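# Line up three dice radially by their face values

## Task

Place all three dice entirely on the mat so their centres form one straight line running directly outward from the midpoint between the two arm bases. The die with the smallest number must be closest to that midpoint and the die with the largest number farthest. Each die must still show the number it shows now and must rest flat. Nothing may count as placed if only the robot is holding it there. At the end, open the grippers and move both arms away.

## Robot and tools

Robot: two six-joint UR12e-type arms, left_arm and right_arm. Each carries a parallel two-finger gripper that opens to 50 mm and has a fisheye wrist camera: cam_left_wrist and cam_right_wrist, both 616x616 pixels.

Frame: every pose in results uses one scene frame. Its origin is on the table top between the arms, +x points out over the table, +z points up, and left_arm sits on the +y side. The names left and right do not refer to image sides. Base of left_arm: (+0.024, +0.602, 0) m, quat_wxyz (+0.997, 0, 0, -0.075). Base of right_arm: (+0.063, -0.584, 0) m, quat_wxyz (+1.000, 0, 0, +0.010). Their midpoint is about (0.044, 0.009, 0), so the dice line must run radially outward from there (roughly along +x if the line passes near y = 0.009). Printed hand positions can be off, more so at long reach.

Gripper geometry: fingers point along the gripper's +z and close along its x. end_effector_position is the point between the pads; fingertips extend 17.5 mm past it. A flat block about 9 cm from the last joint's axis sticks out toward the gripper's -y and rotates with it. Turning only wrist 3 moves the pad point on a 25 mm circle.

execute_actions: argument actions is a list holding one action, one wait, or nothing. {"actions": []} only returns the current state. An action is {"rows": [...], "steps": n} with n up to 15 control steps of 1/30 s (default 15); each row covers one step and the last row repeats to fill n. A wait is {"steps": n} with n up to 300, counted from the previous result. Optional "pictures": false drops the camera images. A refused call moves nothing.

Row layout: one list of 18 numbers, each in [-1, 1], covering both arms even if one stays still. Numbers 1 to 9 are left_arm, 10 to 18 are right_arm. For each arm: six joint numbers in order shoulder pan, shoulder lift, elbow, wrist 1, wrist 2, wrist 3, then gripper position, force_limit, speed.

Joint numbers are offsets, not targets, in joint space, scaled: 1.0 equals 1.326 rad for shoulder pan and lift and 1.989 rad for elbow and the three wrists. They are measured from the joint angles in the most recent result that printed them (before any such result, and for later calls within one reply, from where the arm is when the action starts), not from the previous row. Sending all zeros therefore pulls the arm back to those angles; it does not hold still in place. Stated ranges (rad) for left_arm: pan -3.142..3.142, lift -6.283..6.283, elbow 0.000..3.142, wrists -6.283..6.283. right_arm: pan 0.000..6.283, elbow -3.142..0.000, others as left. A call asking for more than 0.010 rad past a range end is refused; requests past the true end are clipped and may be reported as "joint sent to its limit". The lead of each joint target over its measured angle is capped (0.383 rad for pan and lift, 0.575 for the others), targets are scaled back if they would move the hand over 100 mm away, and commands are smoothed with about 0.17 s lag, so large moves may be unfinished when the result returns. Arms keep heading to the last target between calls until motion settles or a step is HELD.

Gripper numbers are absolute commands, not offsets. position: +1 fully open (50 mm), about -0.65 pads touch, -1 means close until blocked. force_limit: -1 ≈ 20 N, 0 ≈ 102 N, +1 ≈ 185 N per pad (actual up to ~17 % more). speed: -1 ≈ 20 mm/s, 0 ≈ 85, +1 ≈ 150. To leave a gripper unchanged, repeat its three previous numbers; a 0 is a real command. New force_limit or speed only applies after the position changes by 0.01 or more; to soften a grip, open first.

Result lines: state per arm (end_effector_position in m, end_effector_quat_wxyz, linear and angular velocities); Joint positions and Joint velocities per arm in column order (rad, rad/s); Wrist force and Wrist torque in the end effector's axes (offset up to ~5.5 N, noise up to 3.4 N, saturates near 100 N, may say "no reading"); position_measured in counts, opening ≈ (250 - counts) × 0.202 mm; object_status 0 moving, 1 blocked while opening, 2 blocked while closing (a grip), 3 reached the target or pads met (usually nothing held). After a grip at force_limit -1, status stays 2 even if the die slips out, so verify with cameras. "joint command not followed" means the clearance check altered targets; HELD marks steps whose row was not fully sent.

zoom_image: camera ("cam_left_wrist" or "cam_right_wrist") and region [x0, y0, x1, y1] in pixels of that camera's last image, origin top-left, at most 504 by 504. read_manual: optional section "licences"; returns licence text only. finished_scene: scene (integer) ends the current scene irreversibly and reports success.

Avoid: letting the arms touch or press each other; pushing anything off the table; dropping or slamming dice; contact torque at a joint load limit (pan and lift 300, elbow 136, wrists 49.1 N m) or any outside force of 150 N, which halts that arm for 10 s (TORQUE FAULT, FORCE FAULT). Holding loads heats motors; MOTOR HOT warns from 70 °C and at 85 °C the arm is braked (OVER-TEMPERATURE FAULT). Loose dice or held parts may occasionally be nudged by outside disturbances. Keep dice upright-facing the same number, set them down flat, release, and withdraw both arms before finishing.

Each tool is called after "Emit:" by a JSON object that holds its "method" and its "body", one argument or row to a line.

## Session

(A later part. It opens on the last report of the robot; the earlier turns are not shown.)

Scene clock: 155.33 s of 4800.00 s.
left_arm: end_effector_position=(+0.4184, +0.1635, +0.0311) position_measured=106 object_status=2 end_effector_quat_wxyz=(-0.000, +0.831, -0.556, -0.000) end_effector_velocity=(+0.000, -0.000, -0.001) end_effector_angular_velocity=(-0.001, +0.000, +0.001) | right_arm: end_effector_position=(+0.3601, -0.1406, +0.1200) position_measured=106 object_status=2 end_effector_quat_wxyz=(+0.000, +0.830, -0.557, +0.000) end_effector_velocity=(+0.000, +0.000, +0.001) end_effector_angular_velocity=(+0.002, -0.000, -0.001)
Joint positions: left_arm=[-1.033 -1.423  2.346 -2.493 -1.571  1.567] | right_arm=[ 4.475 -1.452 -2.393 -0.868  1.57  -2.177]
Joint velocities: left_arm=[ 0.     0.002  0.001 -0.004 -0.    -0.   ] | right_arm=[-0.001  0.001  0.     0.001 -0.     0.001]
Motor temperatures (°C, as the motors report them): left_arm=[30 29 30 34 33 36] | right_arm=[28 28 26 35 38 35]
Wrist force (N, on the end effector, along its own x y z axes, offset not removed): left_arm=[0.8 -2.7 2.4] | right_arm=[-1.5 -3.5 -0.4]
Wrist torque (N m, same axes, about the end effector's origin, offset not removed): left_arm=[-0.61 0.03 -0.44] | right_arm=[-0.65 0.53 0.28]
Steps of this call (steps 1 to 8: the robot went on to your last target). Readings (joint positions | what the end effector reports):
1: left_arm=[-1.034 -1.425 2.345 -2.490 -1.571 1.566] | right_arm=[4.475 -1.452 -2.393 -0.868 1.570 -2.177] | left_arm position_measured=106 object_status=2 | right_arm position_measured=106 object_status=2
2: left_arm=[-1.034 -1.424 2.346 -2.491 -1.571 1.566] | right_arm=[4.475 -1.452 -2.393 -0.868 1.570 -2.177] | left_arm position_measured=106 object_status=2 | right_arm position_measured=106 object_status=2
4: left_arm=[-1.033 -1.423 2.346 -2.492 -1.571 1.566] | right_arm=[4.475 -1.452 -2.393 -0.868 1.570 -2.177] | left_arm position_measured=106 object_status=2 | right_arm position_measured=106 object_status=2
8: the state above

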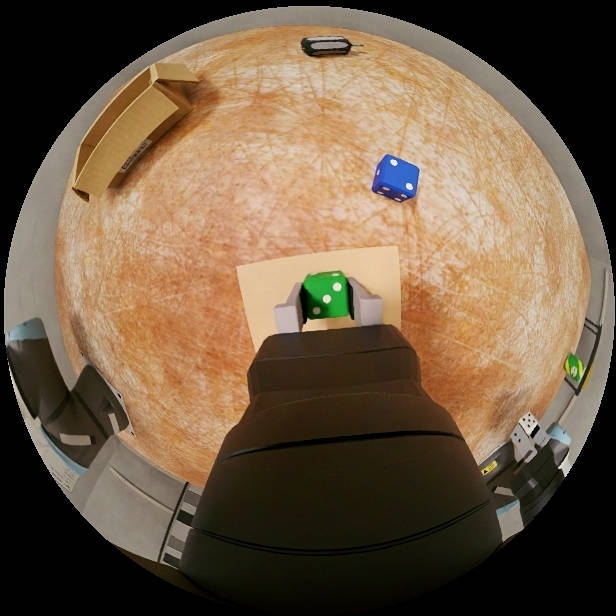

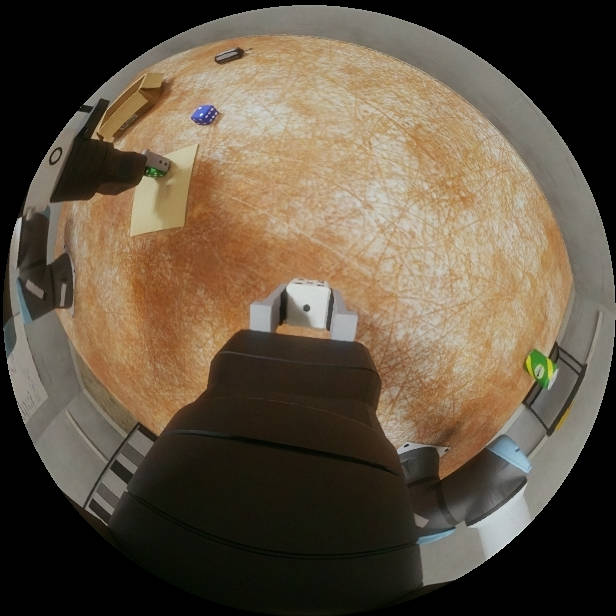

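Emit:
{"method": "execute_actions", "body": {
  "actions": [
    {"rows": [[0,0.0018,0.0004,-0.0016,0,0,-1,-0.4,0.3,0,0,0,0,0,0,-1,-0.4,0.3],[0,0.0018,0.0004,-0.0016,0,0,-1,-0.4,0.3,0,0,0,0,0,0,-1,-0.4,0.3],[0,0.0018,0.0004,-0.0016,0,0,-1,-0.4,0.3,0,0,0,0,0,0,-1,-0.4,0.3],[0,0.0018,0.0004,-0.0016,0,0,-1,-0.4,0.3,0,0,0,0,0,0,-1,-0.4,0.3],[0,0.0018,0.0004,-0.0016,0,0,-1,-0.4,0.3,0,0,0,0,0,0,-1,-0.4,0.3],[0,0.0018,0.0004,-0.0016,0,0,-1,-0.4,0.3,0,0,0,0,0,0,-1,-0.4,0.3],[0,0.0018,0.0004,-0.0016,0,0,-1,-0.4,0.3,0,0,0,0,0,0,-1,-0.4,0.3],[0,0.0018,0.0004,-0.0016,0,0,-1,-0.4,0.3,0,0,0,0,0,0,-1,-0.4,0.3],[0,0.0018,0.0004,-0.0016,0,0,1,-0.4,0.5,0,0,0,0,0,0,-1,-0.4,0.3]], "steps": 13}
  ],
  "pictures": false
}}

Emit:
{"method": "execute_actions", "body": {
  "actions": [
    {"rows": [[0,-0.012,-0.0027,0.011,0,0,1,-0.4,0.5,0,0,0,0,0,0,-1,-0.4,0.3],[0,-0.027,-0.006,0.024,0,0,1,-0.4,0.5,0,0,0,0,0,0,-1,-0.4,0.3],[0,-0.042,-0.009,0.037,0,0,1,-0.4,0.5,0,0,0,0,0,0,-1,-0.4,0.3],[0,-0.055,-0.012,0.048,0,0,1,-0.4,0.5,0,0,0,0,0,0,-1,-0.4,0.3],[0,-0.062,-0.0135,0.0548,0,0,1,-0.4,0.5,0,0,0,0,0,0,-1,-0.4,0.3],[0,-0.062,-0.0135,0.0548,0,0,1,-0.4,0.5,0,0,0,0,0,0,-1,-0.4,0.3],[0.008,-0.055,-0.0195,0.056,0,0.02,1,-0.4,0.5,0,0,0,0,0,0,-1,-0.4,0.3],[0.021,-0.044,-0.029,0.058,0,0.05,1,-0.4,0.5,0,0,0,0,0,0,-1,-0.4,0.3],[0.036,-0.031,-0.04,0.061,0,0.087,1,-0.4,0.5,0,0,0,0,0,0,-1,-0.4,0.3],[0.052,-0.017,-0.052,0.0635,0,0.126,1,-0.4,0.5,0,0,0,0,0,0,-1,-0.4,0.3],[0.068,-0.003,-0.064,0.066,0,0.165,1,-0.4,0.5,0,0,0,0,0,0,-1,-0.4,0.3],[0.083,0.01,-0.075,0.0687,0,0.2,1,-0.4,0.5,0,0,0,0,0,0,-1,-0.4,0.3],[0.096,0.021,-0.085,0.071,0,0.232,1,-0.4,0.5,0,0,0,0,0,0,-1,-0.4,0.3],[0.104,0.028,-0.091,0.0722,0,0.252,1,-0.4,0.5,0,0,0,0,0,0,-1,-0.4,0.3],[0.107,0.0305,-0.093,0.0727,0,0.2591,1,-0.4,0.5,0,0,0,0,0,0,-1,-0.4,0.3]], "steps": 15}
  ],
  "pictures": false
}}

Emit:
{"method": "execute_actions", "body": {
  "actions": [
    {"steps": 14}
  ]
}}

Scene clock: 174.23 s of 4800.00 s.
left_arm: end_effector_position=(+0.4184, +0.1635, +0.0298) position_measured=19 object_status=0 end_effector_quat_wxyz=(-0.000, +0.831, -0.556, -0.000) end_effector_velocity=(-0.000, +0.000, -0.000) end_effector_angular_velocity=(+0.001, +0.001, +0.001) | right_arm: end_effector_position=(+0.3601, -0.1406, +0.1200) position_measured=106 object_status=2 end_effector_quat_wxyz=(+0.000, +0.830, -0.557, +0.000) end_effector_velocity=(+0.001, -0.001, +0.000) end_effector_angular_velocity=(+0.001, -0.000, -0.002)
Joint positions: left_arm=[-1.033 -1.42   2.347 -2.496 -1.571  1.567] | right_arm=[ 4.475 -1.452 -2.393 -0.868  1.57  -2.177]
Joint velocities: left_arm=[-0.     0.     0.001 -0.    -0.    -0.001] | right_arm=[-0.002  0.    -0.     0.001  0.    -0.   ]
Motor temperatures (°C, as the motors report them): left_arm=[30 29 30 34 33 36] | right_arm=[28 28 26 35 38 35]
Wrist force (N, on the end effector, along its own x y z axes, offset not removed): left_arm=[0.4 -2.8 2.2] | right_arm=[3.1 -0.6 0.6]
Wrist torque (N m, same axes, about the end effector's origin, offset not removed): left_arm=[-0.61 0.00 -0.40] | right_arm=[0.00 -0.48 -0.02]
Steps of this call (steps 1 to 15: the robot went on to your last target; steps 16 to 90: nothing new was sent; then 15.47 s passed at rest; steps 91 to 103: all 13 steps of this action). Readings (joint positions | what the end effector reports):
91: left_arm=[-1.033 -1.422 2.346 -2.494 -1.571 1.567] | right_arm=[4.475 -1.452 -2.393 -0.868 1.570 -2.177] | left_arm position_measured=106 object_status=2 | right_arm position_measured=106 object_status=2
92: left_arm=[-1.033 -1.422 2.346 -2.494 -1.571 1.567] | right_arm=[4.475 -1.452 -2.393 -0.868 1.570 -2.177] | left_arm position_measured=106 object_status=2 | right_arm position_measured=106 object_status=2
94: left_arm=[-1.033 -1.421 2.347 -2.495 -1.571 1.567] | right_arm=[4.475 -1.452 -2.393 -0.868 1.570 -2.177] | left_arm position_measured=106 object_status=2 | right_arm position_measured=106 object_status=2
98: left_arm=[-1.033 -1.420 2.347 -2.496 -1.571 1.567] | right_arm=[4.475 -1.452 -2.393 -0.868 1.570 -2.177] | left_arm position_measured=106 object_status=2 | right_arm position_measured=106 object_status=2
103: the state above

Scene clock: 174.73 s of 4800.00 s.
left_arm: end_effector_position=(+0.4864, +0.1450, +0.0780) position_measured=3 object_status=3 end_effector_quat_wxyz=(-0.001, +0.766, -0.642, -0.001) end_effector_velocity=(+0.353, -0.090, +0.025) end_effector_angular_velocity=(-0.016, -0.004, -1.286) | right_arm: end_effector_position=(+0.3601, -0.1406, +0.1200) position_measured=106 object_status=2 end_effector_quat_wxyz=(+0.000, +0.830, -0.557, +0.000) end_effector_velocity=(-0.000, +0.001, +0.001) end_effector_angular_velocity=(+0.001, -0.000, +0.000)
Joint positions: left_arm=[-0.939 -1.419  2.216 -2.365 -1.571  1.877] | right_arm=[ 4.475 -1.452 -2.393 -0.868  1.57  -2.177]
Joint velocities: left_arm=[ 0.459  0.378 -0.523  0.128  0.     1.745] | right_arm=[ 0.     0.     0.001 -0.    -0.    -0.   ]
Motor temperatures (°C, as the motors report them): left_arm=[30 29 30 34 33 36] | right_arm=[28 28 26 35 38 35]
Wrist force (N, on the end effector, along its own x y z axes, offset not removed): left_arm=[2.0 -3.5 1.2] | right_arm=[-3.8 -0.6 1.8]
Wrist torque (N m, same axes, about the end effector's origin, offset not removed): left_arm=[-0.76 -0.23 -0.45] | right_arm=[0.08 0.70 0.43]
Steps of this call (steps 1 to 15: all 15 steps of this action). Readings (joint positions | what the end effector reports):
1: left_arm=[-1.033 -1.421 2.347 -2.496 -1.571 1.567] | right_arm=[4.475 -1.452 -2.393 -0.868 1.570 -2.177] | left_arm position_measured=6 object_status=0 | right_arm position_measured=106 object_status=2
2: left_arm=[-1.033 -1.423 2.346 -2.492 -1.571 1.567] | right_arm=[4.475 -1.452 -2.393 -0.868 1.570 -2.177] | left_arm position_measured=3 object_status=0 | right_arm position_measured=106 object_status=2
4: left_arm=[-1.033 -1.441 2.340 -2.470 -1.571 1.567] | right_arm=[4.475 -1.452 -2.393 -0.868 1.570 -2.177] | left_arm position_measured=3 object_status=0 | right_arm position_measured=106 object_status=2
8: left_arm=[-1.031 -1.483 2.323 -2.411 -1.571 1.574] | right_arm=[4.475 -1.452 -2.393 -0.868 1.570 -2.177] | left_arm position_measured=3 object_status=3 | right_arm position_measured=106 object_status=2
15: the state above

Scene clock: 175.20 s of 4800.00 s.
left_arm: end_effector_position=(+0.5233, +0.1367, +0.0798) position_measured=3 object_status=3 end_effector_quat_wxyz=(-0.000, +0.714, -0.700, -0.001) end_effector_velocity=(+0.003, -0.001, +0.000) end_effector_angular_velocity=(+0.001, -0.000, -0.012) | right_arm: end_effector_position=(+0.3601, -0.1406, +0.1200) position_measured=106 object_status=2 end_effector_quat_wxyz=(+0.000, +0.830, -0.557, +0.000) end_effector_velocity=(+0.001, -0.000, +0.000) end_effector_angular_velocity=(+0.000, -0.000, -0.002)
Joint positions: left_arm=[-0.892 -1.38   2.162 -2.352 -1.571  2.081] | right_arm=[ 4.475 -1.452 -2.393 -0.868  1.571 -2.177]
Joint velocities: left_arm=[ 0.003  0.003 -0.004  0.002  0.001  0.015] | right_arm=[-0.001  0.     0.     0.    -0.     0.   ]
Motor temperatures (°C, as the motors report them): left_arm=[30 29 30 34 33 36] | right_arm=[28 28 26 35 38 35]
Wrist force (N, on the end effector, along its own x y z axes, offset not removed): left_arm=[1.4 -3.0 2.6] | right_arm=[-0.4 9.4 4.5]
Wrist torque (N m, same axes, about the end effector's origin, offset not removed): left_arm=[-0.68 -0.06 -0.49] | right_arm=[-0.57 -0.06 0.20]
Steps of this call (steps 1 to 14: the robot went on to your last target). Readings (joint positions | what the end effector reports):
1: left_arm=[-0.926 -1.408 2.200 -2.361 -1.571 1.932] | right_arm=[4.475 -1.452 -2.393 -0.868 1.570 -2.177] | left_arm position_measured=3 object_status=3 | right_arm position_measured=106 object_status=2
2: left_arm=[-0.915 -1.400 2.189 -2.358 -1.571 1.977] | right_arm=[4.475 -1.452 -2.393 -0.868 1.570 -2.177] | left_arm position_measured=3 object_status=3 | right_arm position_measured=106 object_status=2
4: left_arm=[-0.903 -1.389 2.175 -2.355 -1.571 2.032] | right_arm=[4.475 -1.452 -2.393 -0.868 1.570 -2.177] | left_arm position_measured=3 object_status=3 | right_arm position_measured=106 object_status=2
8: left_arm=[-0.894 -1.382 2.165 -2.352 -1.571 2.070] | right_arm=[4.475 -1.452 -2.393 -0.868 1.570 -2.177] | left_arm position_measured=3 object_status=3 | right_arm position_measured=106 object_status=2
14: the state above

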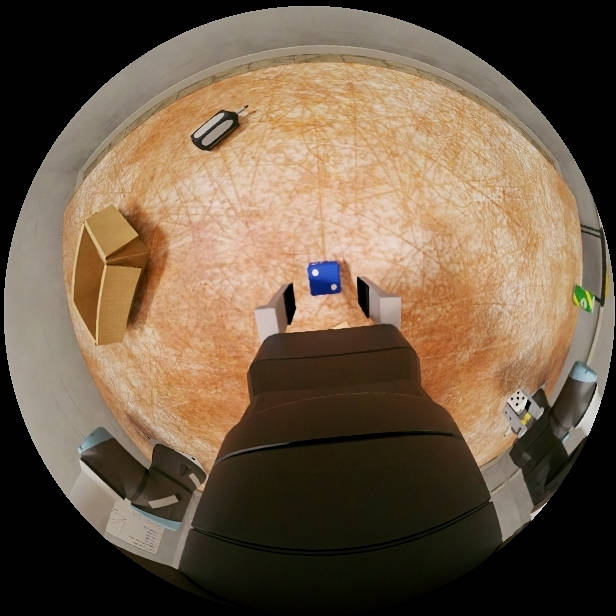

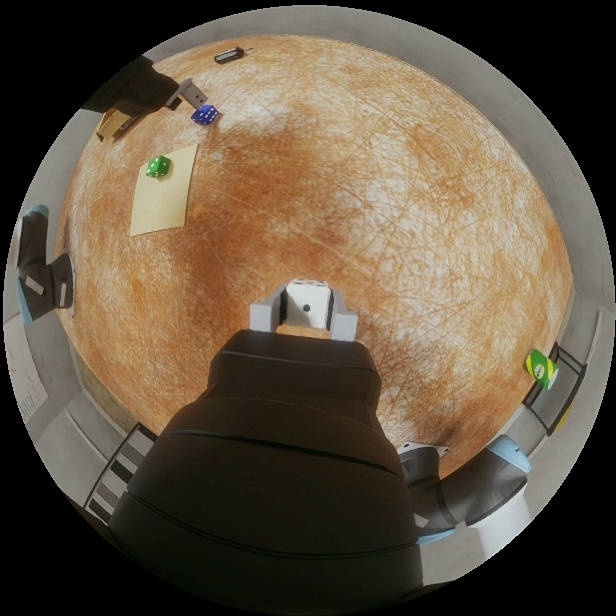

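Emit:
{"method": "zoom_image", "body": {
  "camera": "cam_left_wrist",
  "region": [265, 230, 385, 350]
}}

Region (265, 230, 385, 350) of cam_left_wrist's 616x616 image, scaled by 4.200, with more detail than that image has.

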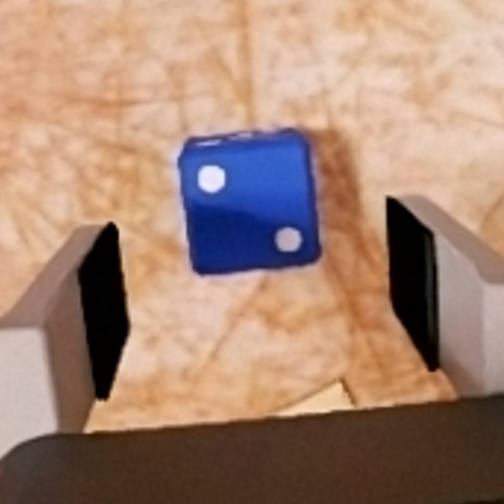

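Emit:
{"method": "execute_actions", "body": {
  "actions": [
    {"rows": [[0.001,0.006,0.0013,-0.0053,0,0.001,1,-0.4,0.5,0,0,0,0,0,0,-1,-0.4,0.3],[0.002,0.016,0.0035,-0.014,0,0.002,1,-0.4,0.5,0,0,0,0,0,0,-1,-0.4,0.3],[0.003,0.027,0.006,-0.024,0,0.002,1,-0.4,0.5,0,0,0,0,0,0,-1,-0.4,0.3],[0.0035,0.038,0.0084,-0.0337,0,0.002,1,-0.4,0.5,0,0,0,0,0,0,-1,-0.4,0.3],[0.0035,0.049,0.0108,-0.0435,0,0.002,1,-0.4,0.5,0,0,0,0,0,0,-1,-0.4,0.3],[0.0035,0.058,0.0128,-0.0514,0,0.002,1,-0.4,0.5,0,0,0,0,0,0,-1,-0.4,0.3],[0.0035,0.0636,0.014,-0.0564,0,0.002,1,-0.4,0.5,0,0,0,0,0,0,-1,-0.4,0.3]], "steps": 15}
  ],
  "pictures": false
}}

Emit:
{"method": "execute_actions", "body": {
  "actions": [
    {"steps": 5}
  ],
  "pictures": false
}}

Emit:
{"method": "execute_actions", "body": {
  "actions": [
    {"rows": [[0,0,0,0,0,0,-1,-0.4,0.3,0,0,0,0,0,0,-1,-0.4,0.3]], "steps": 13}
  ]
}}

Emit:
{"method": "execute_actions", "body": {
  "actions": [
    {"rows": [[0,-0.012,-0.0026,0.011,0,0,-1,-0.4,0.3,0,0,0,0,0,0,-1,-0.4,0.3],[0,-0.027,-0.006,0.024,0,0,-1,-0.4,0.3,0,0,0,0,0,0,-1,-0.4,0.3],[0,-0.043,-0.009,0.038,0,0,-1,-0.4,0.3,0,0,0,0,0,0,-1,-0.4,0.3],[0,-0.056,-0.012,0.05,0,0,-1,-0.4,0.3,0,0,0,0,0,0,-1,-0.4,0.3],[-0.006,-0.066,-0.011,0.0555,0,-0.01,-1,-0.4,0.3,0,0,0,0,0,0,-1,-0.4,0.3],[-0.018,-0.075,-0.004,0.0545,0,-0.032,-1,-0.4,0.3,0,0,0,0,0,0,-1,-0.4,0.3],[-0.034,-0.085,0.004,0.053,0,-0.061,-1,-0.4,0.3,0,0,0,0,0,0,-1,-0.4,0.3],[-0.053,-0.098,0.014,0.052,0,-0.095,-1,-0.4,0.3,0,0,0,0,0,0,-1,-0.4,0.3],[-0.073,-0.111,0.024,0.05,0,-0.131,-1,-0.4,0.3,0,0,0,0,0,0,-1,-0.4,0.3],[-0.093,-0.124,0.034,0.049,0,-0.167,-1,-0.4,0.3,0,0,0,0,0,0,-1,-0.4,0.3],[-0.113,-0.137,0.044,0.047,0,-0.203,-1,-0.4,0.3,0,0,0,0,0,0,-1,-0.4,0.3],[-0.132,-0.15,0.054,0.046,0,-0.237,-1,-0.4,0.3,0,0,0,0,0,0,-1,-0.4,0.3],[-0.148,-0.16,0.062,0.0445,0,-0.266,-1,-0.4,0.3,0,0,0,0,0,0,-1,-0.4,0.3],[-0.159,-0.1675,0.068,0.0438,0,-0.286,-1,-0.4,0.3,0,0,0,0,0,0,-1,-0.4,0.3],[-0.16467,-0.17126,0.07082,0.04335,0,-0.2961,-1,-0.4,0.3,0,0,0,0,0,0,-1,-0.4,0.3]], "steps": 15}
  ],
  "pictures": false
}}

Emit:
{"method": "execute_actions", "body": {
  "actions": [
    {"steps": 14}
  ]
}}

Scene clock: 193.90 s of 4800.00 s.
left_arm: end_effector_position=(+0.5268, +0.1366, +0.0265) position_measured=3 object_status=3 end_effector_quat_wxyz=(-0.000, +0.714, -0.700, -0.001) end_effector_velocity=(+0.001, -0.001, -0.015) end_effector_angular_velocity=(-0.002, -0.001, +0.000) | right_arm: end_effector_position=(+0.3601, -0.1406, +0.1200) position_measured=106 object_status=2 end_effector_quat_wxyz=(+0.000, +0.830, -0.557, +0.000) end_effector_velocity=(-0.000, +0.000, +0.000) end_effector_angular_velocity=(-0.000, -0.000, +0.000)
Joint positions: left_arm=[-0.887 -1.298  2.189 -2.461 -1.571  2.084] | right_arm=[ 4.475 -1.452 -2.393 -0.868  1.57  -2.177]
Joint velocities: left_arm=[ 0.001  0.025  0.007 -0.034 -0.     0.   ] | right_arm=[ 0.001  0.     0.001 -0.001 -0.     0.   ]
Motor temperatures (°C, as the motors report them): left_arm=[30 29 30 34 33 36] | right_arm=[28 28 26 35 38 35]
Wrist force (N, on the end effector, along its own x y z axes, offset not removed): left_arm=[0.8 -2.3 2.4] | right_arm=[-0.9 -0.8 -0.6]
Wrist torque (N m, same axes, about the end effector's origin, offset not removed): left_arm=[-0.57 -0.05 -0.47] | right_arm=[-0.01 0.14 0.16]
Steps of this call (steps 1 to 30: the robot went on to your last target; steps 31 to 90: nothing new was sent; then 15.20 s passed at rest; steps 91 to 105: all 15 steps of this action). Readings (joint positions | what the end effector reports):
91: left_arm=[-0.892 -1.380 2.162 -2.352 -1.571 2.082] | right_arm=[4.475 -1.452 -2.393 -0.868 1.570 -2.177] | left_arm position_measured=3 object_status=3 | right_arm position_measured=106 object_status=2
92: left_arm=[-0.891 -1.378 2.162 -2.354 -1.571 2.082] | right_arm=[4.475 -1.452 -2.393 -0.868 1.570 -2.177] | left_arm position_measured=3 object_status=3 | right_arm position_measured=106 object_status=2
94: left_arm=[-0.890 -1.367 2.166 -2.368 -1.571 2.083] | right_arm=[4.475 -1.452 -2.393 -0.868 1.570 -2.177] | left_arm position_measured=3 object_status=3 | right_arm position_measured=106 object_status=2
98: left_arm=[-0.888 -1.325 2.181 -2.425 -1.571 2.084] | right_arm=[4.475 -1.452 -2.393 -0.868 1.570 -2.177] | left_arm position_measured=3 object_status=3 | right_arm position_measured=106 object_status=2
105: the state above

Scene clock: 194.07 s of 4800.00 s.
left_arm: end_effector_position=(+0.5268, +0.1366, +0.0253) position_measured=3 object_status=3 end_effector_quat_wxyz=(-0.000, +0.714, -0.700, -0.000) end_effector_velocity=(+0.000, +0.001, -0.003) end_effector_angular_velocity=(+0.001, +0.001, -0.000) | right_arm: end_effector_position=(+0.3601, -0.1406, +0.1200) position_measured=106 object_status=2 end_effector_quat_wxyz=(+0.000, +0.830, -0.557, +0.000) end_effector_velocity=(-0.000, +0.001, +0.000) end_effector_angular_velocity=(+0.002, -0.000, +0.000)
Joint positions: left_arm=[-0.887 -1.296  2.19  -2.464 -1.571  2.085] | right_arm=[ 4.475 -1.452 -2.393 -0.868  1.57  -2.177]
Joint velocities: left_arm=[ 0.001  0.004  0.001 -0.003 -0.     0.001] | right_arm=[ 0.001 -0.     0.     0.001  0.     0.001]
Motor temperatures (°C, as the motors report them): left_arm=[30 29 30 34 33 36] | right_arm=[28 28 26 35 38 35]
Wrist force (N, on the end effector, along its own x y z axes, offset not removed): left_arm=[0.4 -1.8 1.4] | right_arm=[1.7 2.4 -0.2]
Wrist torque (N m, same axes, about the end effector's origin, offset not removed): left_arm=[-0.52 0.04 -0.38] | right_arm=[0.47 -0.19 0.10]
Steps of this call (steps 1 to 5: the robot went on to your last target). Readings (joint positions | what the end effector reports):
1: left_arm=[-0.887 -1.297 2.190 -2.462 -1.571 2.084] | right_arm=[4.475 -1.452 -2.393 -0.868 1.570 -2.177] | left_arm position_measured=3 object_status=3 | right_arm position_measured=106 object_status=2
2: left_arm=[-0.887 -1.297 2.190 -2.463 -1.571 2.084] | right_arm=[4.475 -1.452 -2.393 -0.868 1.570 -2.177] | left_arm position_measured=3 object_status=3 | right_arm position_measured=106 object_status=2
4: left_arm=[-0.887 -1.296 2.190 -2.463 -1.571 2.085] | right_arm=[4.475 -1.452 -2.393 -0.868 1.570 -2.177] | left_arm position_measured=3 object_status=3 | right_arm position_measured=106 object_status=2
5: the state above

Scene clock: 194.50 s of 4800.00 s.
left_arm: end_effector_position=(+0.5268, +0.1367, +0.0252) position_measured=106 object_status=2 end_effector_quat_wxyz=(-0.000, +0.714, -0.700, -0.001) end_effector_velocity=(-0.001, +0.000, -0.001) end_effector_angular_velocity=(+0.001, +0.000, -0.001) | right_arm: end_effector_position=(+0.3601, -0.1406, +0.1200) position_measured=106 object_status=2 end_effector_quat_wxyz=(+0.000, +0.830, -0.557, +0.000) end_effector_velocity=(-0.000, +0.001, +0.001) end_effector_angular_velocity=(+0.001, -0.000, +0.000)
Joint positions: left_arm=[-0.887 -1.296  2.19  -2.464 -1.571  2.085] | right_arm=[ 4.475 -1.452 -2.393 -0.868  1.57  -2.177]
Joint velocities: left_arm=[-0.001 -0.     0.001 -0.     0.     0.   ] | right_arm=[ 0.001  0.     0.001  0.    -0.     0.   ]
Motor temperatures (°C, as the motors report them): left_arm=[30 29 30 34 33 36] | right_arm=[28 28 26 35 38 35]
Wrist force (N, on the end effector, along its own x y z axes, offset not removed): left_arm=[2.5 -2.2 0.4] | right_arm=[0.3 0.1 -2.1]
Wrist torque (N m, same axes, about the end effector's origin, offset not removed): left_arm=[-0.61 -0.31 -0.43] | right_arm=[-0.11 -0.07 0.17]
Steps of this call (steps 1 to 13: all 13 steps of this action). Readings (joint positions | what the end effector reports):
1: left_arm=[-0.887 -1.296 2.190 -2.464 -1.571 2.085] | right_arm=[4.475 -1.452 -2.393 -0.868 1.570 -2.177] | left_arm position_measured=12 object_status=0 | right_arm position_measured=106 object_status=2
2: left_arm=[-0.887 -1.296 2.190 -2.464 -1.571 2.085] | right_arm=[4.475 -1.452 -2.393 -0.868 1.570 -2.177] | left_arm position_measured=29 object_status=0 | right_arm position_measured=106 object_status=2
4: left_arm=[-0.887 -1.296 2.190 -2.464 -1.571 2.085] | right_arm=[4.475 -1.452 -2.393 -0.868 1.570 -2.177] | left_arm position_measured=64 object_status=0 | right_arm position_measured=106 object_status=2
8: left_arm=[-0.887 -1.296 2.190 -2.464 -1.571 2.085] | right_arm=[4.475 -1.452 -2.393 -0.868 1.570 -2.177] | left_arm position_measured=106 object_status=0 | right_arm position_measured=106 object_status=2
13: the state above

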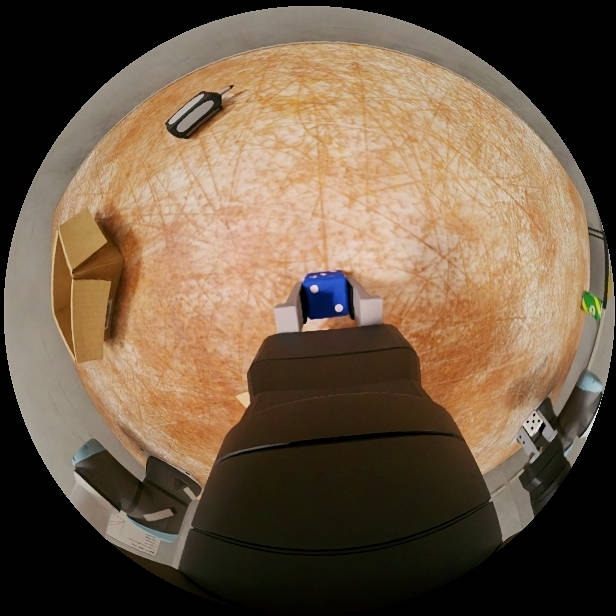

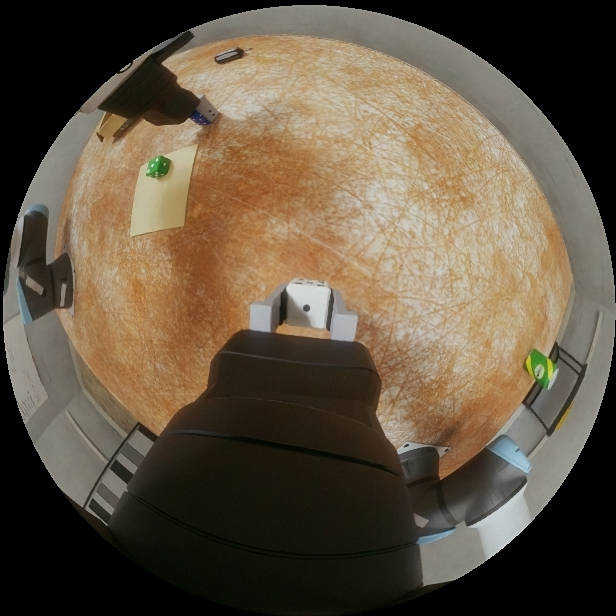

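Scene clock: 195.00 s of 4800.00 s.
left_arm: end_effector_position=(+0.4241, +0.1410, +0.0805) position_measured=106 object_status=2 end_effector_quat_wxyz=(-0.000, +0.790, -0.613, -0.000) end_effector_velocity=(-0.399, +0.050, +0.001) end_effector_angular_velocity=(+0.006, +0.001, +1.114) | right_arm: end_effector_position=(+0.3601, -0.1406, +0.1200) position_measured=106 object_status=2 end_effector_quat_wxyz=(+0.000, +0.830, -0.557, +0.000) end_effector_velocity=(-0.000, +0.001, +0.000) end_effector_angular_velocity=(+0.001, -0.000, +0.001)
Joint positions: left_arm=[-1.039 -1.479  2.281 -2.372 -1.571  1.702] | right_arm=[ 4.475 -1.452 -2.393 -0.868  1.57  -2.177]
Joint velocities: left_arm=[-0.619 -0.412  0.466 -0.047  0.    -1.732] | right_arm=[ 0.001 -0.     0.     0.001 -0.    -0.   ]
Motor temperatures (°C, as the motors report them): left_arm=[30 29 30 34 33 36] | right_arm=[28 28 26 35 38 35]
Wrist force (N, on the end effector, along its own x y z axes, offset not removed): left_arm=[0.1 1.5 1.4] | right_arm=[-0.6 1.2 -4.8]
Wrist torque (N m, same axes, about the end effector's origin, offset not removed): left_arm=[0.04 0.09 -0.36] | right_arm=[0.00 0.27 0.18]
Steps of this call (steps 1 to 15: all 15 steps of this action). Readings (joint positions | what the end effector reports):
1: left_arm=[-0.887 -1.296 2.190 -2.463 -1.571 2.085] | right_arm=[4.475 -1.452 -2.393 -0.868 1.570 -2.177] | left_arm position_measured=106 object_status=2 | right_arm position_measured=106 object_status=2
2: left_arm=[-0.887 -1.299 2.189 -2.459 -1.571 2.085] | right_arm=[4.475 -1.452 -2.393 -0.868 1.570 -2.177] | left_arm position_measured=106 object_status=2 | right_arm position_measured=106 object_status=2
4: left_arm=[-0.887 -1.317 2.183 -2.436 -1.571 2.085] | right_arm=[4.475 -1.452 -2.393 -0.868 1.570 -2.177] | left_arm position_measured=106 object_status=2 | right_arm position_measured=106 object_status=2
8: left_arm=[-0.902 -1.372 2.180 -2.379 -1.571 2.050] | right_arm=[4.475 -1.452 -2.393 -0.868 1.570 -2.177] | left_arm position_measured=106 object_status=2 | right_arm position_measured=106 object_status=2
15: the state above

Scene clock: 195.47 s of 4800.00 s.
left_arm: end_effector_position=(+0.3820, +0.1482, +0.0800) position_measured=106 object_status=2 end_effector_quat_wxyz=(-0.000, +0.831, -0.557, -0.000) end_effector_velocity=(-0.003, +0.001, -0.000) end_effector_angular_velocity=(-0.000, -0.000, +0.010) | right_arm: end_effector_position=(+0.3601, -0.1406, +0.1200) position_measured=106 object_status=2 end_effector_quat_wxyz=(+0.000, +0.830, -0.557, +0.000) end_effector_velocity=(+0.001, -0.000, +0.000) end_effector_angular_velocity=(+0.002, -0.000, -0.002)
Joint positions: left_arm=[-1.105 -1.523  2.331 -2.377 -1.571  1.497] | right_arm=[ 4.475 -1.452 -2.393 -0.868  1.57  -2.177]
Joint velocities: left_arm=[-0.004 -0.003  0.004 -0.001  0.    -0.014] | right_arm=[-0.001  0.001 -0.     0.001 -0.     0.001]
Motor temperatures (°C, as the motors report them): left_arm=[30 29 30 34 33 36] | right_arm=[28 28 26 35 38 35]
Wrist force (N, on the end effector, along its own x y z axes, offset not removed): left_arm=[1.5 -3.0 3.4] | right_arm=[1.9 -2.7 -0.6]
Wrist torque (N m, same axes, about the end effector's origin, offset not removed): left_arm=[-0.67 -0.13 -0.42] | right_arm=[-0.31 -0.32 0.19]
Steps of this call (steps 1 to 14: the robot went on to your last target). Readings (joint positions | what the end effector reports):
1: left_arm=[-1.058 -1.492 2.295 -2.373 -1.571 1.647] | right_arm=[4.475 -1.452 -2.393 -0.868 1.570 -2.177] | left_arm position_measured=106 object_status=2 | right_arm position_measured=106 object_status=2
2: left_arm=[-1.072 -1.501 2.306 -2.375 -1.571 1.601] | right_arm=[4.475 -1.452 -2.393 -0.868 1.570 -2.177] | left_arm position_measured=106 object_status=2 | right_arm position_measured=106 object_status=2
4: left_arm=[-1.089 -1.512 2.319 -2.376 -1.571 1.546] | right_arm=[4.475 -1.452 -2.393 -0.868 1.570 -2.177] | left_arm position_measured=106 object_status=2 | right_arm position_measured=106 object_status=2
8: left_arm=[-1.102 -1.521 2.328 -2.377 -1.571 1.507] | right_arm=[4.475 -1.452 -2.393 -0.868 1.570 -2.177] | left_arm position_measured=106 object_status=2 | right_arm position_measured=106 object_status=2
14: the state above

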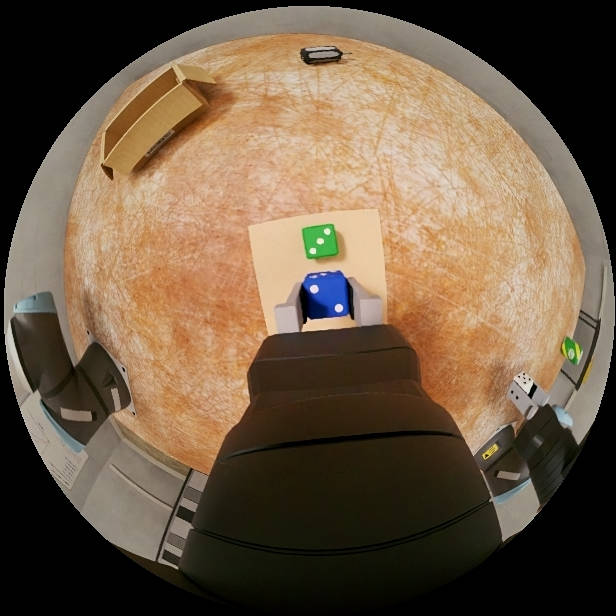

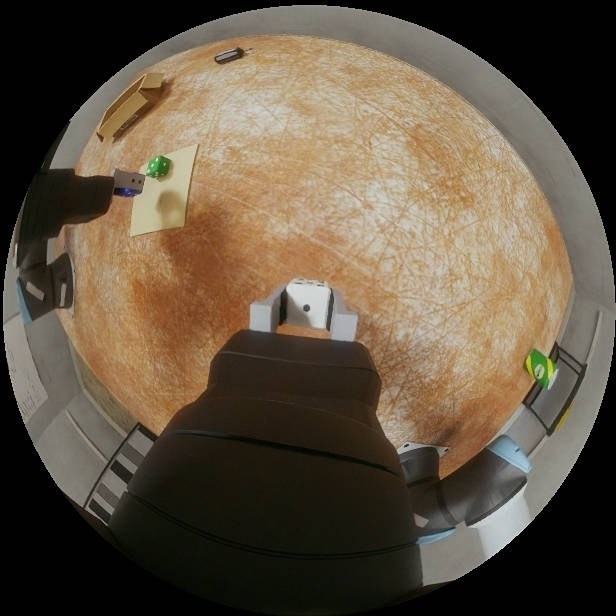

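Emit:
{"method": "execute_actions", "body": {
  "actions": [
    {"rows": [[-0.0008,0.006,0.0016,-0.0056,0,-0.001,-1,-0.4,0.3,0,0,0,0,0,0,-1,-0.4,0.3],[-0.0008,0.016,0.0044,-0.015,0,-0.001,-1,-0.4,0.3,0,0,0,0,0,0,-1,-0.4,0.3],[-0.0008,0.027,0.0074,-0.0254,0,-0.001,-1,-0.4,0.3,0,0,0,0,0,0,-1,-0.4,0.3],[-0.0008,0.038,0.0104,-0.0357,0,-0.001,-1,-0.4,0.3,0,0,0,0,0,0,-1,-0.4,0.3],[-0.0008,0.049,0.0134,-0.046,0,-0.001,-1,-0.4,0.3,0,0,0,0,0,0,-1,-0.4,0.3],[-0.0008,0.058,0.0158,-0.0545,0,-0.001,-1,-0.4,0.3,0,0,0,0,0,0,-1,-0.4,0.3],[-0.0008,0.063,0.0172,-0.0592,0,-0.001,-1,-0.4,0.3,0,0,0,0,0,0,-1,-0.4,0.3],[-0.0008,0.0655,0.0179,-0.0616,0,-0.001,-1,-0.4,0.3,0,0,0,0,0,0,-1,-0.4,0.3]], "steps": 15}
  ],
  "pictures": false
}}

Emit:
{"method": "execute_actions", "body": {
  "actions": [
    {"steps": 7}
  ],
  "pictures": false
}}

Emit:
{"method": "execute_actions", "body": {
  "actions": [
    {"rows": [[0,0,0,0,0,0,1,-0.4,0.5,0,0,0,0,0,0,-1,-0.4,0.3]], "steps": 5}
  ]
}}

Emit:
{"method": "execute_actions", "body": {
  "actions": [
    {"rows": [[0,-0.012,-0.003,0.011,0,0,1,-0.4,0.5,0,0,0,0,0,0,-1,-0.4,0.3],[0,-0.028,-0.007,0.026,0,0,1,-0.4,0.5,0,0,0,0,0,0,-1,-0.4,0.3],[0,-0.045,-0.012,0.042,0,0,1,-0.4,0.5,0,0,0,0,0,0,-1,-0.4,0.3],[0,-0.06,-0.016,0.056,0,0,1,-0.4,0.5,0,0,0,0,0,0,-1,-0.4,0.3],[0,-0.068,-0.018,0.063,0,0,1,-0.4,0.5,0,0,0,0,0,0,-1,-0.4,0.3],[0.003,-0.09,-0.013,0.072,0,0,1,-0.4,0.5,0,0,0,0,0,0,-1,-0.4,0.3],[0.01,-0.13,-0.002,0.088,0,0,1,-0.4,0.5,0.003,-0.013,0.008,0.001,0,0.002,-1,-0.4,0.3],[0.02,-0.18,0.011,0.109,0,0,1,-0.4,0.5,0.009,-0.04,0.025,0.002,0,0.006,-1,-0.4,0.3],[0.03,-0.24,0.026,0.133,0,0,1,-0.4,0.5,0.018,-0.078,0.048,0.004,0,0.012,-1,-0.4,0.3],[0.04,-0.3,0.042,0.158,0,0,1,-0.4,0.5,0.028,-0.12,0.074,0.006,0,0.018,-1,-0.4,0.3],[0.05,-0.36,0.057,0.183,0,0,1,-0.4,0.5,0.038,-0.165,0.102,0.0085,0,0.025,-1,-0.4,0.3],[0.06,-0.42,0.073,0.207,0,0,1,-0.4,0.5,0.049,-0.21,0.129,0.011,0,0.032,-1,-0.4,0.3],[0.07,-0.47,0.086,0.228,0,0,1,-0.4,0.5,0.059,-0.255,0.157,0.013,0,0.039,-1,-0.4,0.3],[0.077,-0.51,0.096,0.244,0,0,1,-0.4,0.5,0.069,-0.295,0.182,0.015,0,0.045,-1,-0.4,0.3],[0.08,-0.529,0.101,0.2517,0,0,1,-0.4,0.5,0.0759,-0.3267,0.2013,0.0168,0,0.0496,-1,-0.4,0.3]], "steps": 15}
  ],
  "pictures": false
}}

Emit:
{"method": "execute_actions", "body": {
  "actions": [
    {"steps": 22}
  ]
}}

Scene clock: 222.27 s of 4800.00 s.
left_arm: end_effector_position=(+0.3814, +0.1483, +0.0314) position_measured=106 object_status=2 end_effector_quat_wxyz=(-0.000, +0.831, -0.556, -0.000) end_effector_velocity=(-0.000, +0.001, -0.016) end_effector_angular_velocity=(+0.000, -0.000, +0.001) | right_arm: end_effector_position=(+0.3601, -0.1406, +0.1200) position_measured=106 object_status=2 end_effector_quat_wxyz=(+0.000, +0.830, -0.557, +0.000) end_effector_velocity=(-0.001, +0.001, +0.000) end_effector_angular_velocity=(-0.000, +0.000, +0.002)
Joint positions: left_arm=[-1.106 -1.439  2.365 -2.496 -1.571  1.495] | right_arm=[ 4.475 -1.452 -2.393 -0.868  1.57  -2.177]
Joint velocities: left_arm=[ 0.     0.028  0.012 -0.04   0.    -0.   ] | right_arm=[ 0.002 -0.     0.001 -0.001 -0.    -0.   ]
Motor temperatures (°C, as the motors report them): left_arm=[30 29 31 34 33 36] | right_arm=[28 28 26 35 38 35]
Wrist force (N, on the end effector, along its own x y z axes, offset not removed): left_arm=[1.2 -3.3 3.6] | right_arm=[-1.6 2.8 0.6]
Wrist torque (N m, same axes, about the end effector's origin, offset not removed): left_arm=[-0.69 -0.13 -0.46] | right_arm=[0.54 0.46 0.09]
Steps of this call (steps 1 to 30: the robot went on to your last target; steps 31 to 90: nothing new was sent; then 23.30 s passed at rest; steps 91 to 105: all 15 steps of this action). Readings (joint positions | what the end effector reports):
91: left_arm=[-1.106 -1.523 2.331 -2.378 -1.571 1.496] | right_arm=[4.475 -1.452 -2.393 -0.868 1.570 -2.177] | left_arm position_measured=106 object_status=2 | right_arm position_measured=106 object_status=2
92: left_arm=[-1.106 -1.521 2.331 -2.380 -1.571 1.496] | right_arm=[4.475 -1.452 -2.393 -0.868 1.570 -2.177] | left_arm position_measured=106 object_status=2 | right_arm position_measured=106 object_status=2
94: left_arm=[-1.106 -1.510 2.336 -2.395 -1.571 1.495] | right_arm=[4.475 -1.452 -2.393 -0.868 1.570 -2.177] | left_arm position_measured=106 object_status=2 | right_arm position_measured=106 object_status=2
98: left_arm=[-1.106 -1.468 2.353 -2.454 -1.571 1.495] | right_arm=[4.475 -1.452 -2.393 -0.868 1.570 -2.177] | left_arm position_measured=106 object_status=2 | right_arm position_measured=106 object_status=2
105: the state above

Scene clock: 222.50 s of 4800.00 s.
left_arm: end_effector_position=(+0.3814, +0.1483, +0.0301) position_measured=106 object_status=2 end_effector_quat_wxyz=(-0.000, +0.831, -0.556, -0.000) end_effector_velocity=(-0.000, +0.000, -0.002) end_effector_angular_velocity=(+0.000, +0.000, +0.001) | right_arm: end_effector_position=(+0.3601, -0.1406, +0.1200) position_measured=106 object_status=2 end_effector_quat_wxyz=(+0.000, +0.830, -0.557, +0.000) end_effector_velocity=(+0.000, -0.000, +0.000) end_effector_angular_velocity=(-0.001, +0.000, -0.001)
Joint positions: left_arm=[-1.106 -1.436  2.366 -2.5   -1.571  1.495] | right_arm=[ 4.475 -1.452 -2.393 -0.868  1.57  -2.177]
Joint velocities: left_arm=[-0.     0.002  0.002 -0.003 -0.    -0.002] | right_arm=[-0.001 -0.     0.001 -0.001  0.     0.   ]
Motor temperatures (°C, as the motors report them): left_arm=[30 29 31 34 33 36] | right_arm=[28 28 26 35 38 35]
Wrist force (N, on the end effector, along its own x y z axes, offset not removed): left_arm=[0.9 -1.9 2.1] | right_arm=[1.6 0.2 -3.2]
Wrist torque (N m, same axes, about the end effector's origin, offset not removed): left_arm=[-0.49 -0.09 -0.41] | right_arm=[-0.03 -0.07 0.05]
Steps of this call (steps 1 to 7: the robot went on to your last target). Readings (joint positions | what the end effector reports):
1: left_arm=[-1.106 -1.438 2.365 -2.497 -1.571 1.495] | right_arm=[4.475 -1.452 -2.393 -0.868 1.570 -2.177] | left_arm position_measured=106 object_status=2 | right_arm position_measured=106 object_status=2
2: left_arm=[-1.106 -1.437 2.366 -2.498 -1.571 1.495] | right_arm=[4.475 -1.452 -2.393 -0.868 1.570 -2.177] | left_arm position_measured=106 object_status=2 | right_arm position_measured=106 object_status=2
4: left_arm=[-1.106 -1.437 2.366 -2.499 -1.571 1.495] | right_arm=[4.475 -1.452 -2.393 -0.868 1.570 -2.177] | left_arm position_measured=106 object_status=2 | right_arm position_measured=106 object_status=2
7: the state above

Scene clock: 222.67 s of 4800.00 s.
left_arm: end_effector_position=(+0.3814, +0.1483, +0.0301) position_measured=19 object_status=0 end_effector_quat_wxyz=(-0.000, +0.831, -0.556, -0.000) end_effector_velocity=(-0.000, -0.000, -0.000) end_effector_angular_velocity=(+0.000, -0.000, -0.000) | right_arm: end_effector_position=(+0.3601, -0.1406, +0.1200) position_measured=106 object_status=2 end_effector_quat_wxyz=(+0.000, +0.830, -0.557, +0.000) end_effector_velocity=(+0.000, -0.000, -0.000) end_effector_angular_velocity=(+0.001, -0.000, -0.001)
Joint positions: left_arm=[-1.106 -1.436  2.366 -2.5   -1.571  1.495] | right_arm=[ 4.475 -1.452 -2.393 -0.868  1.57  -2.177]
Joint velocities: left_arm=[-0.001  0.     0.    -0.     0.    -0.   ] | right_arm=[-0.    -0.    -0.001  0.002 -0.     0.   ]
Motor temperatures (°C, as the motors report them): left_arm=[30 29 31 34 33 36] | right_arm=[28 28 26 35 38 35]
Wrist force (N, on the end effector, along its own x y z axes, offset not removed): left_arm=[1.1 -2.0 1.4] | right_arm=[0.9 -1.0 1.4]
Wrist torque (N m, same axes, about the end effector's origin, offset not removed): left_arm=[-0.45 -0.10 -0.45] | right_arm=[-0.12 0.13 0.31]
Steps of this call (steps 1 to 5: all 5 steps of this action). Readings (joint positions | what the end effector reports):
1: left_arm=[-1.106 -1.436 2.366 -2.500 -1.571 1.495] | right_arm=[4.475 -1.452 -2.393 -0.868 1.570 -2.177] | left_arm position_measured=97 object_status=0 | right_arm position_measured=106 object_status=2
2: left_arm=[-1.106 -1.436 2.366 -2.500 -1.571 1.495] | right_arm=[4.475 -1.452 -2.393 -0.868 1.570 -2.177] | left_arm position_measured=77 object_status=0 | right_arm position_measured=106 object_status=2
4: left_arm=[-1.106 -1.436 2.366 -2.500 -1.571 1.495] | right_arm=[4.475 -1.452 -2.393 -0.868 1.570 -2.177] | left_arm position_measured=39 object_status=0 | right_arm position_measured=106 object_status=2
5: the state above

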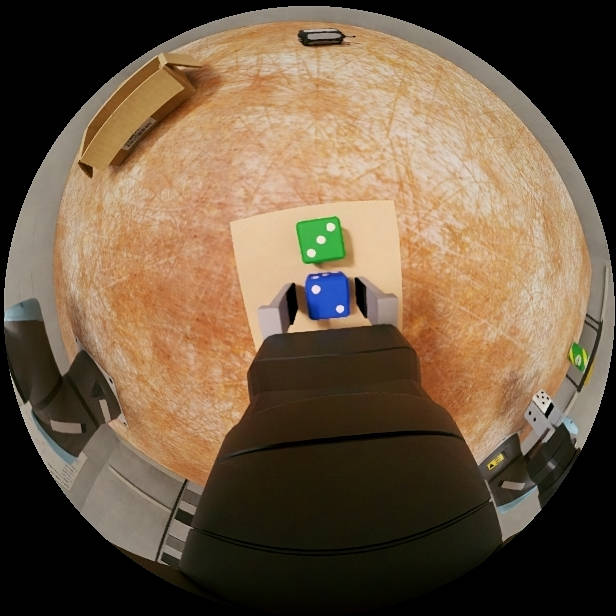

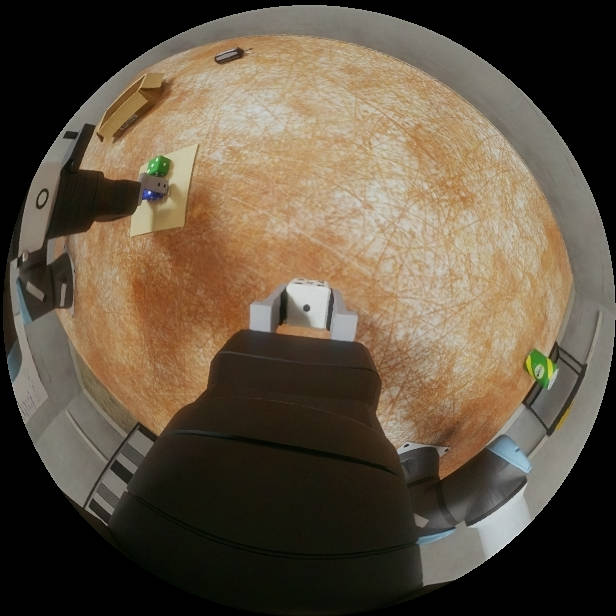

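Scene clock: 223.17 s of 4800.00 s.
left_arm: end_effector_position=(+0.3637, +0.2759, +0.1341) position_measured=3 object_status=3 end_effector_quat_wxyz=(-0.004, +0.846, -0.534, -0.006) end_effector_velocity=(-0.112, +0.574, +0.172) end_effector_angular_velocity=(+0.034, +0.013, +0.241) | right_arm: end_effector_position=(+0.3588, -0.0227, +0.1180) position_measured=106 object_status=2 end_effector_quat_wxyz=(-0.001, +0.830, -0.557, -0.000) end_effector_velocity=(-0.029, +0.598, -0.067) end_effector_angular_velocity=(+0.000, +0.000, +0.007)
Joint positions: left_arm=[-1.052 -1.813  2.45  -2.194 -1.571  1.495] | right_arm=[ 4.52  -1.634 -2.223 -0.853  1.57  -2.132]
Joint velocities: left_arm=[ 0.241 -1.331  0.521  0.847 -0.    -0.   ] | right_arm=[ 0.222 -0.935  0.864  0.071 -0.     0.215]
Motor temperatures (°C, as the motors report them): left_arm=[30 29 31 34 33 36] | right_arm=[28 28 26 35 38 35]
Wrist force (N, on the end effector, along its own x y z axes, offset not removed): left_arm=[2.2 -2.3 1.4] | right_arm=[-1.1 -0.2 0.5]
Wrist torque (N m, same axes, about the end effector's origin, offset not removed): left_arm=[-0.59 -0.30 -0.47] | right_arm=[-0.07 0.43 0.32]
Steps of this call (steps 1 to 15: all 15 steps of this action). Readings (joint positions | what the end effector reports):
1: left_arm=[-1.106 -1.436 2.366 -2.499 -1.571 1.495] | right_arm=[4.475 -1.452 -2.393 -0.868 1.570 -2.177] | left_arm position_measured=6 object_status=0 | right_arm position_measured=106 object_status=2
2: left_arm=[-1.106 -1.439 2.365 -2.495 -1.571 1.495] | right_arm=[4.475 -1.452 -2.393 -0.868 1.570 -2.177] | left_arm position_measured=3 object_status=0 | right_arm position_measured=106 object_status=2
4: left_arm=[-1.106 -1.458 2.358 -2.471 -1.571 1.495] | right_arm=[4.475 -1.452 -2.393 -0.868 1.570 -2.177] | left_arm position_measured=3 object_status=0 | right_arm position_measured=106 object_status=2
8: left_arm=[-1.103 -1.525 2.346 -2.390 -1.571 1.495] | right_arm=[4.476 -1.455 -2.389 -0.868 1.570 -2.176] | left_arm position_measured=3 object_status=3 | right_arm position_measured=106 object_status=2
15: the state above

Scene clock: 223.90 s of 4800.00 s.
left_arm: end_effector_position=(+0.3321, +0.4015, +0.1600) position_measured=3 object_status=3 end_effector_quat_wxyz=(-0.000, +0.859, -0.512, -0.000) end_effector_velocity=(-0.000, +0.000, +0.000) end_effector_angular_velocity=(-0.001, -0.001, +0.001) | right_arm: end_effector_position=(+0.3441, +0.1329, +0.0804) position_measured=106 object_status=2 end_effector_quat_wxyz=(-0.000, +0.831, -0.556, +0.000) end_effector_velocity=(+0.001, +0.001, -0.000) end_effector_angular_velocity=(+0.001, -0.000, -0.002)
Joint positions: left_arm=[-1.    -2.137  2.567 -1.999 -1.571  1.495] | right_arm=[ 4.576 -1.885 -1.993 -0.835  1.57  -2.078]
Joint velocities: left_arm=[-0.    -0.002  0.     0.001  0.001 -0.001] | right_arm=[-0.001 -0.002  0.002  0.002 -0.     0.001]
Motor temperatures (°C, as the motors report them): left_arm=[30 29 31 34 33 36] | right_arm=[28 28 26 35 38 35]
Wrist force (N, on the end effector, along its own x y z axes, offset not removed): left_arm=[-1.0 -1.6 0.6] | right_arm=[3.3 -0.1 -1.2]
Wrist torque (N m, same axes, about the end effector's origin, offset not removed): left_arm=[-0.49 0.28 -0.41] | right_arm=[-0.23 -0.54 0.05]
Steps of this call (steps 1 to 22: the robot went on to your last target). Readings (joint positions | what the end effector reports):
1: left_arm=[-1.044 -1.858 2.468 -2.166 -1.571 1.495] | right_arm=[4.527 -1.665 -2.194 -0.851 1.570 -2.125] | left_arm position_measured=3 object_status=3 | right_arm position_measured=106 object_status=2
2: left_arm=[-1.036 -1.904 2.486 -2.136 -1.571 1.495] | right_arm=[4.535 -1.697 -2.165 -0.848 1.570 -2.118] | left_arm position_measured=3 object_status=3 | right_arm position_measured=106 object_status=2
4: left_arm=[-1.020 -1.999 2.521 -2.078 -1.571 1.495] | right_arm=[4.549 -1.760 -2.107 -0.843 1.570 -2.104] | left_arm position_measured=3 object_status=3 | right_arm position_measured=106 object_status=2
8: left_arm=[-1.005 -2.105 2.556 -2.018 -1.571 1.495] | right_arm=[4.569 -1.853 -2.022 -0.837 1.570 -2.084] | left_arm position_measured=3 object_status=3 | right_arm position_measured=106 object_status=2
22: the state above

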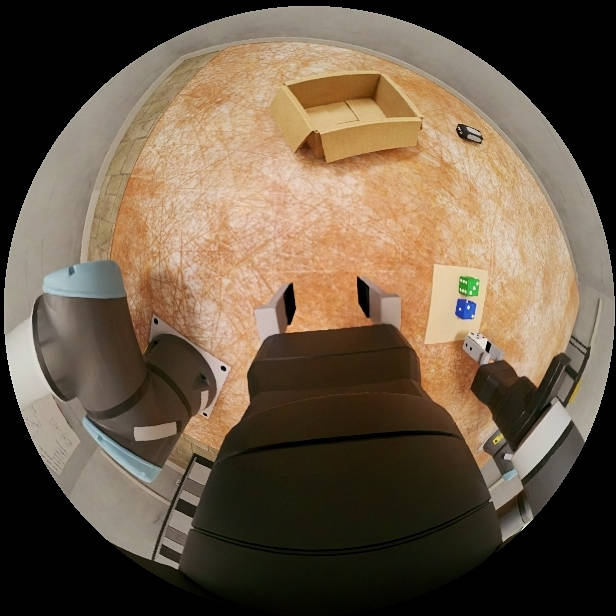

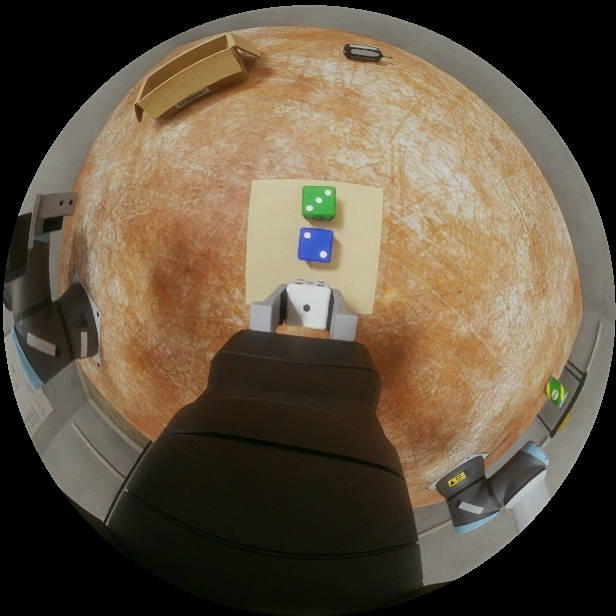

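Emit:
{"method": "zoom_image", "body": {
  "camera": "cam_right_wrist",
  "region": [230, 170, 400, 340]
}}

Region (230, 170, 400, 340) of cam_right_wrist's 616x616 image, scaled by 2.965, with more detail than that image has.

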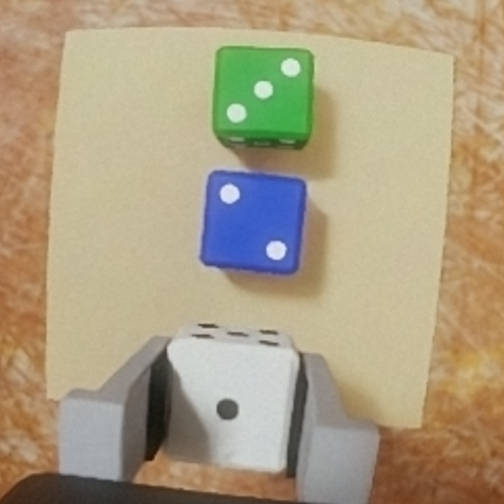

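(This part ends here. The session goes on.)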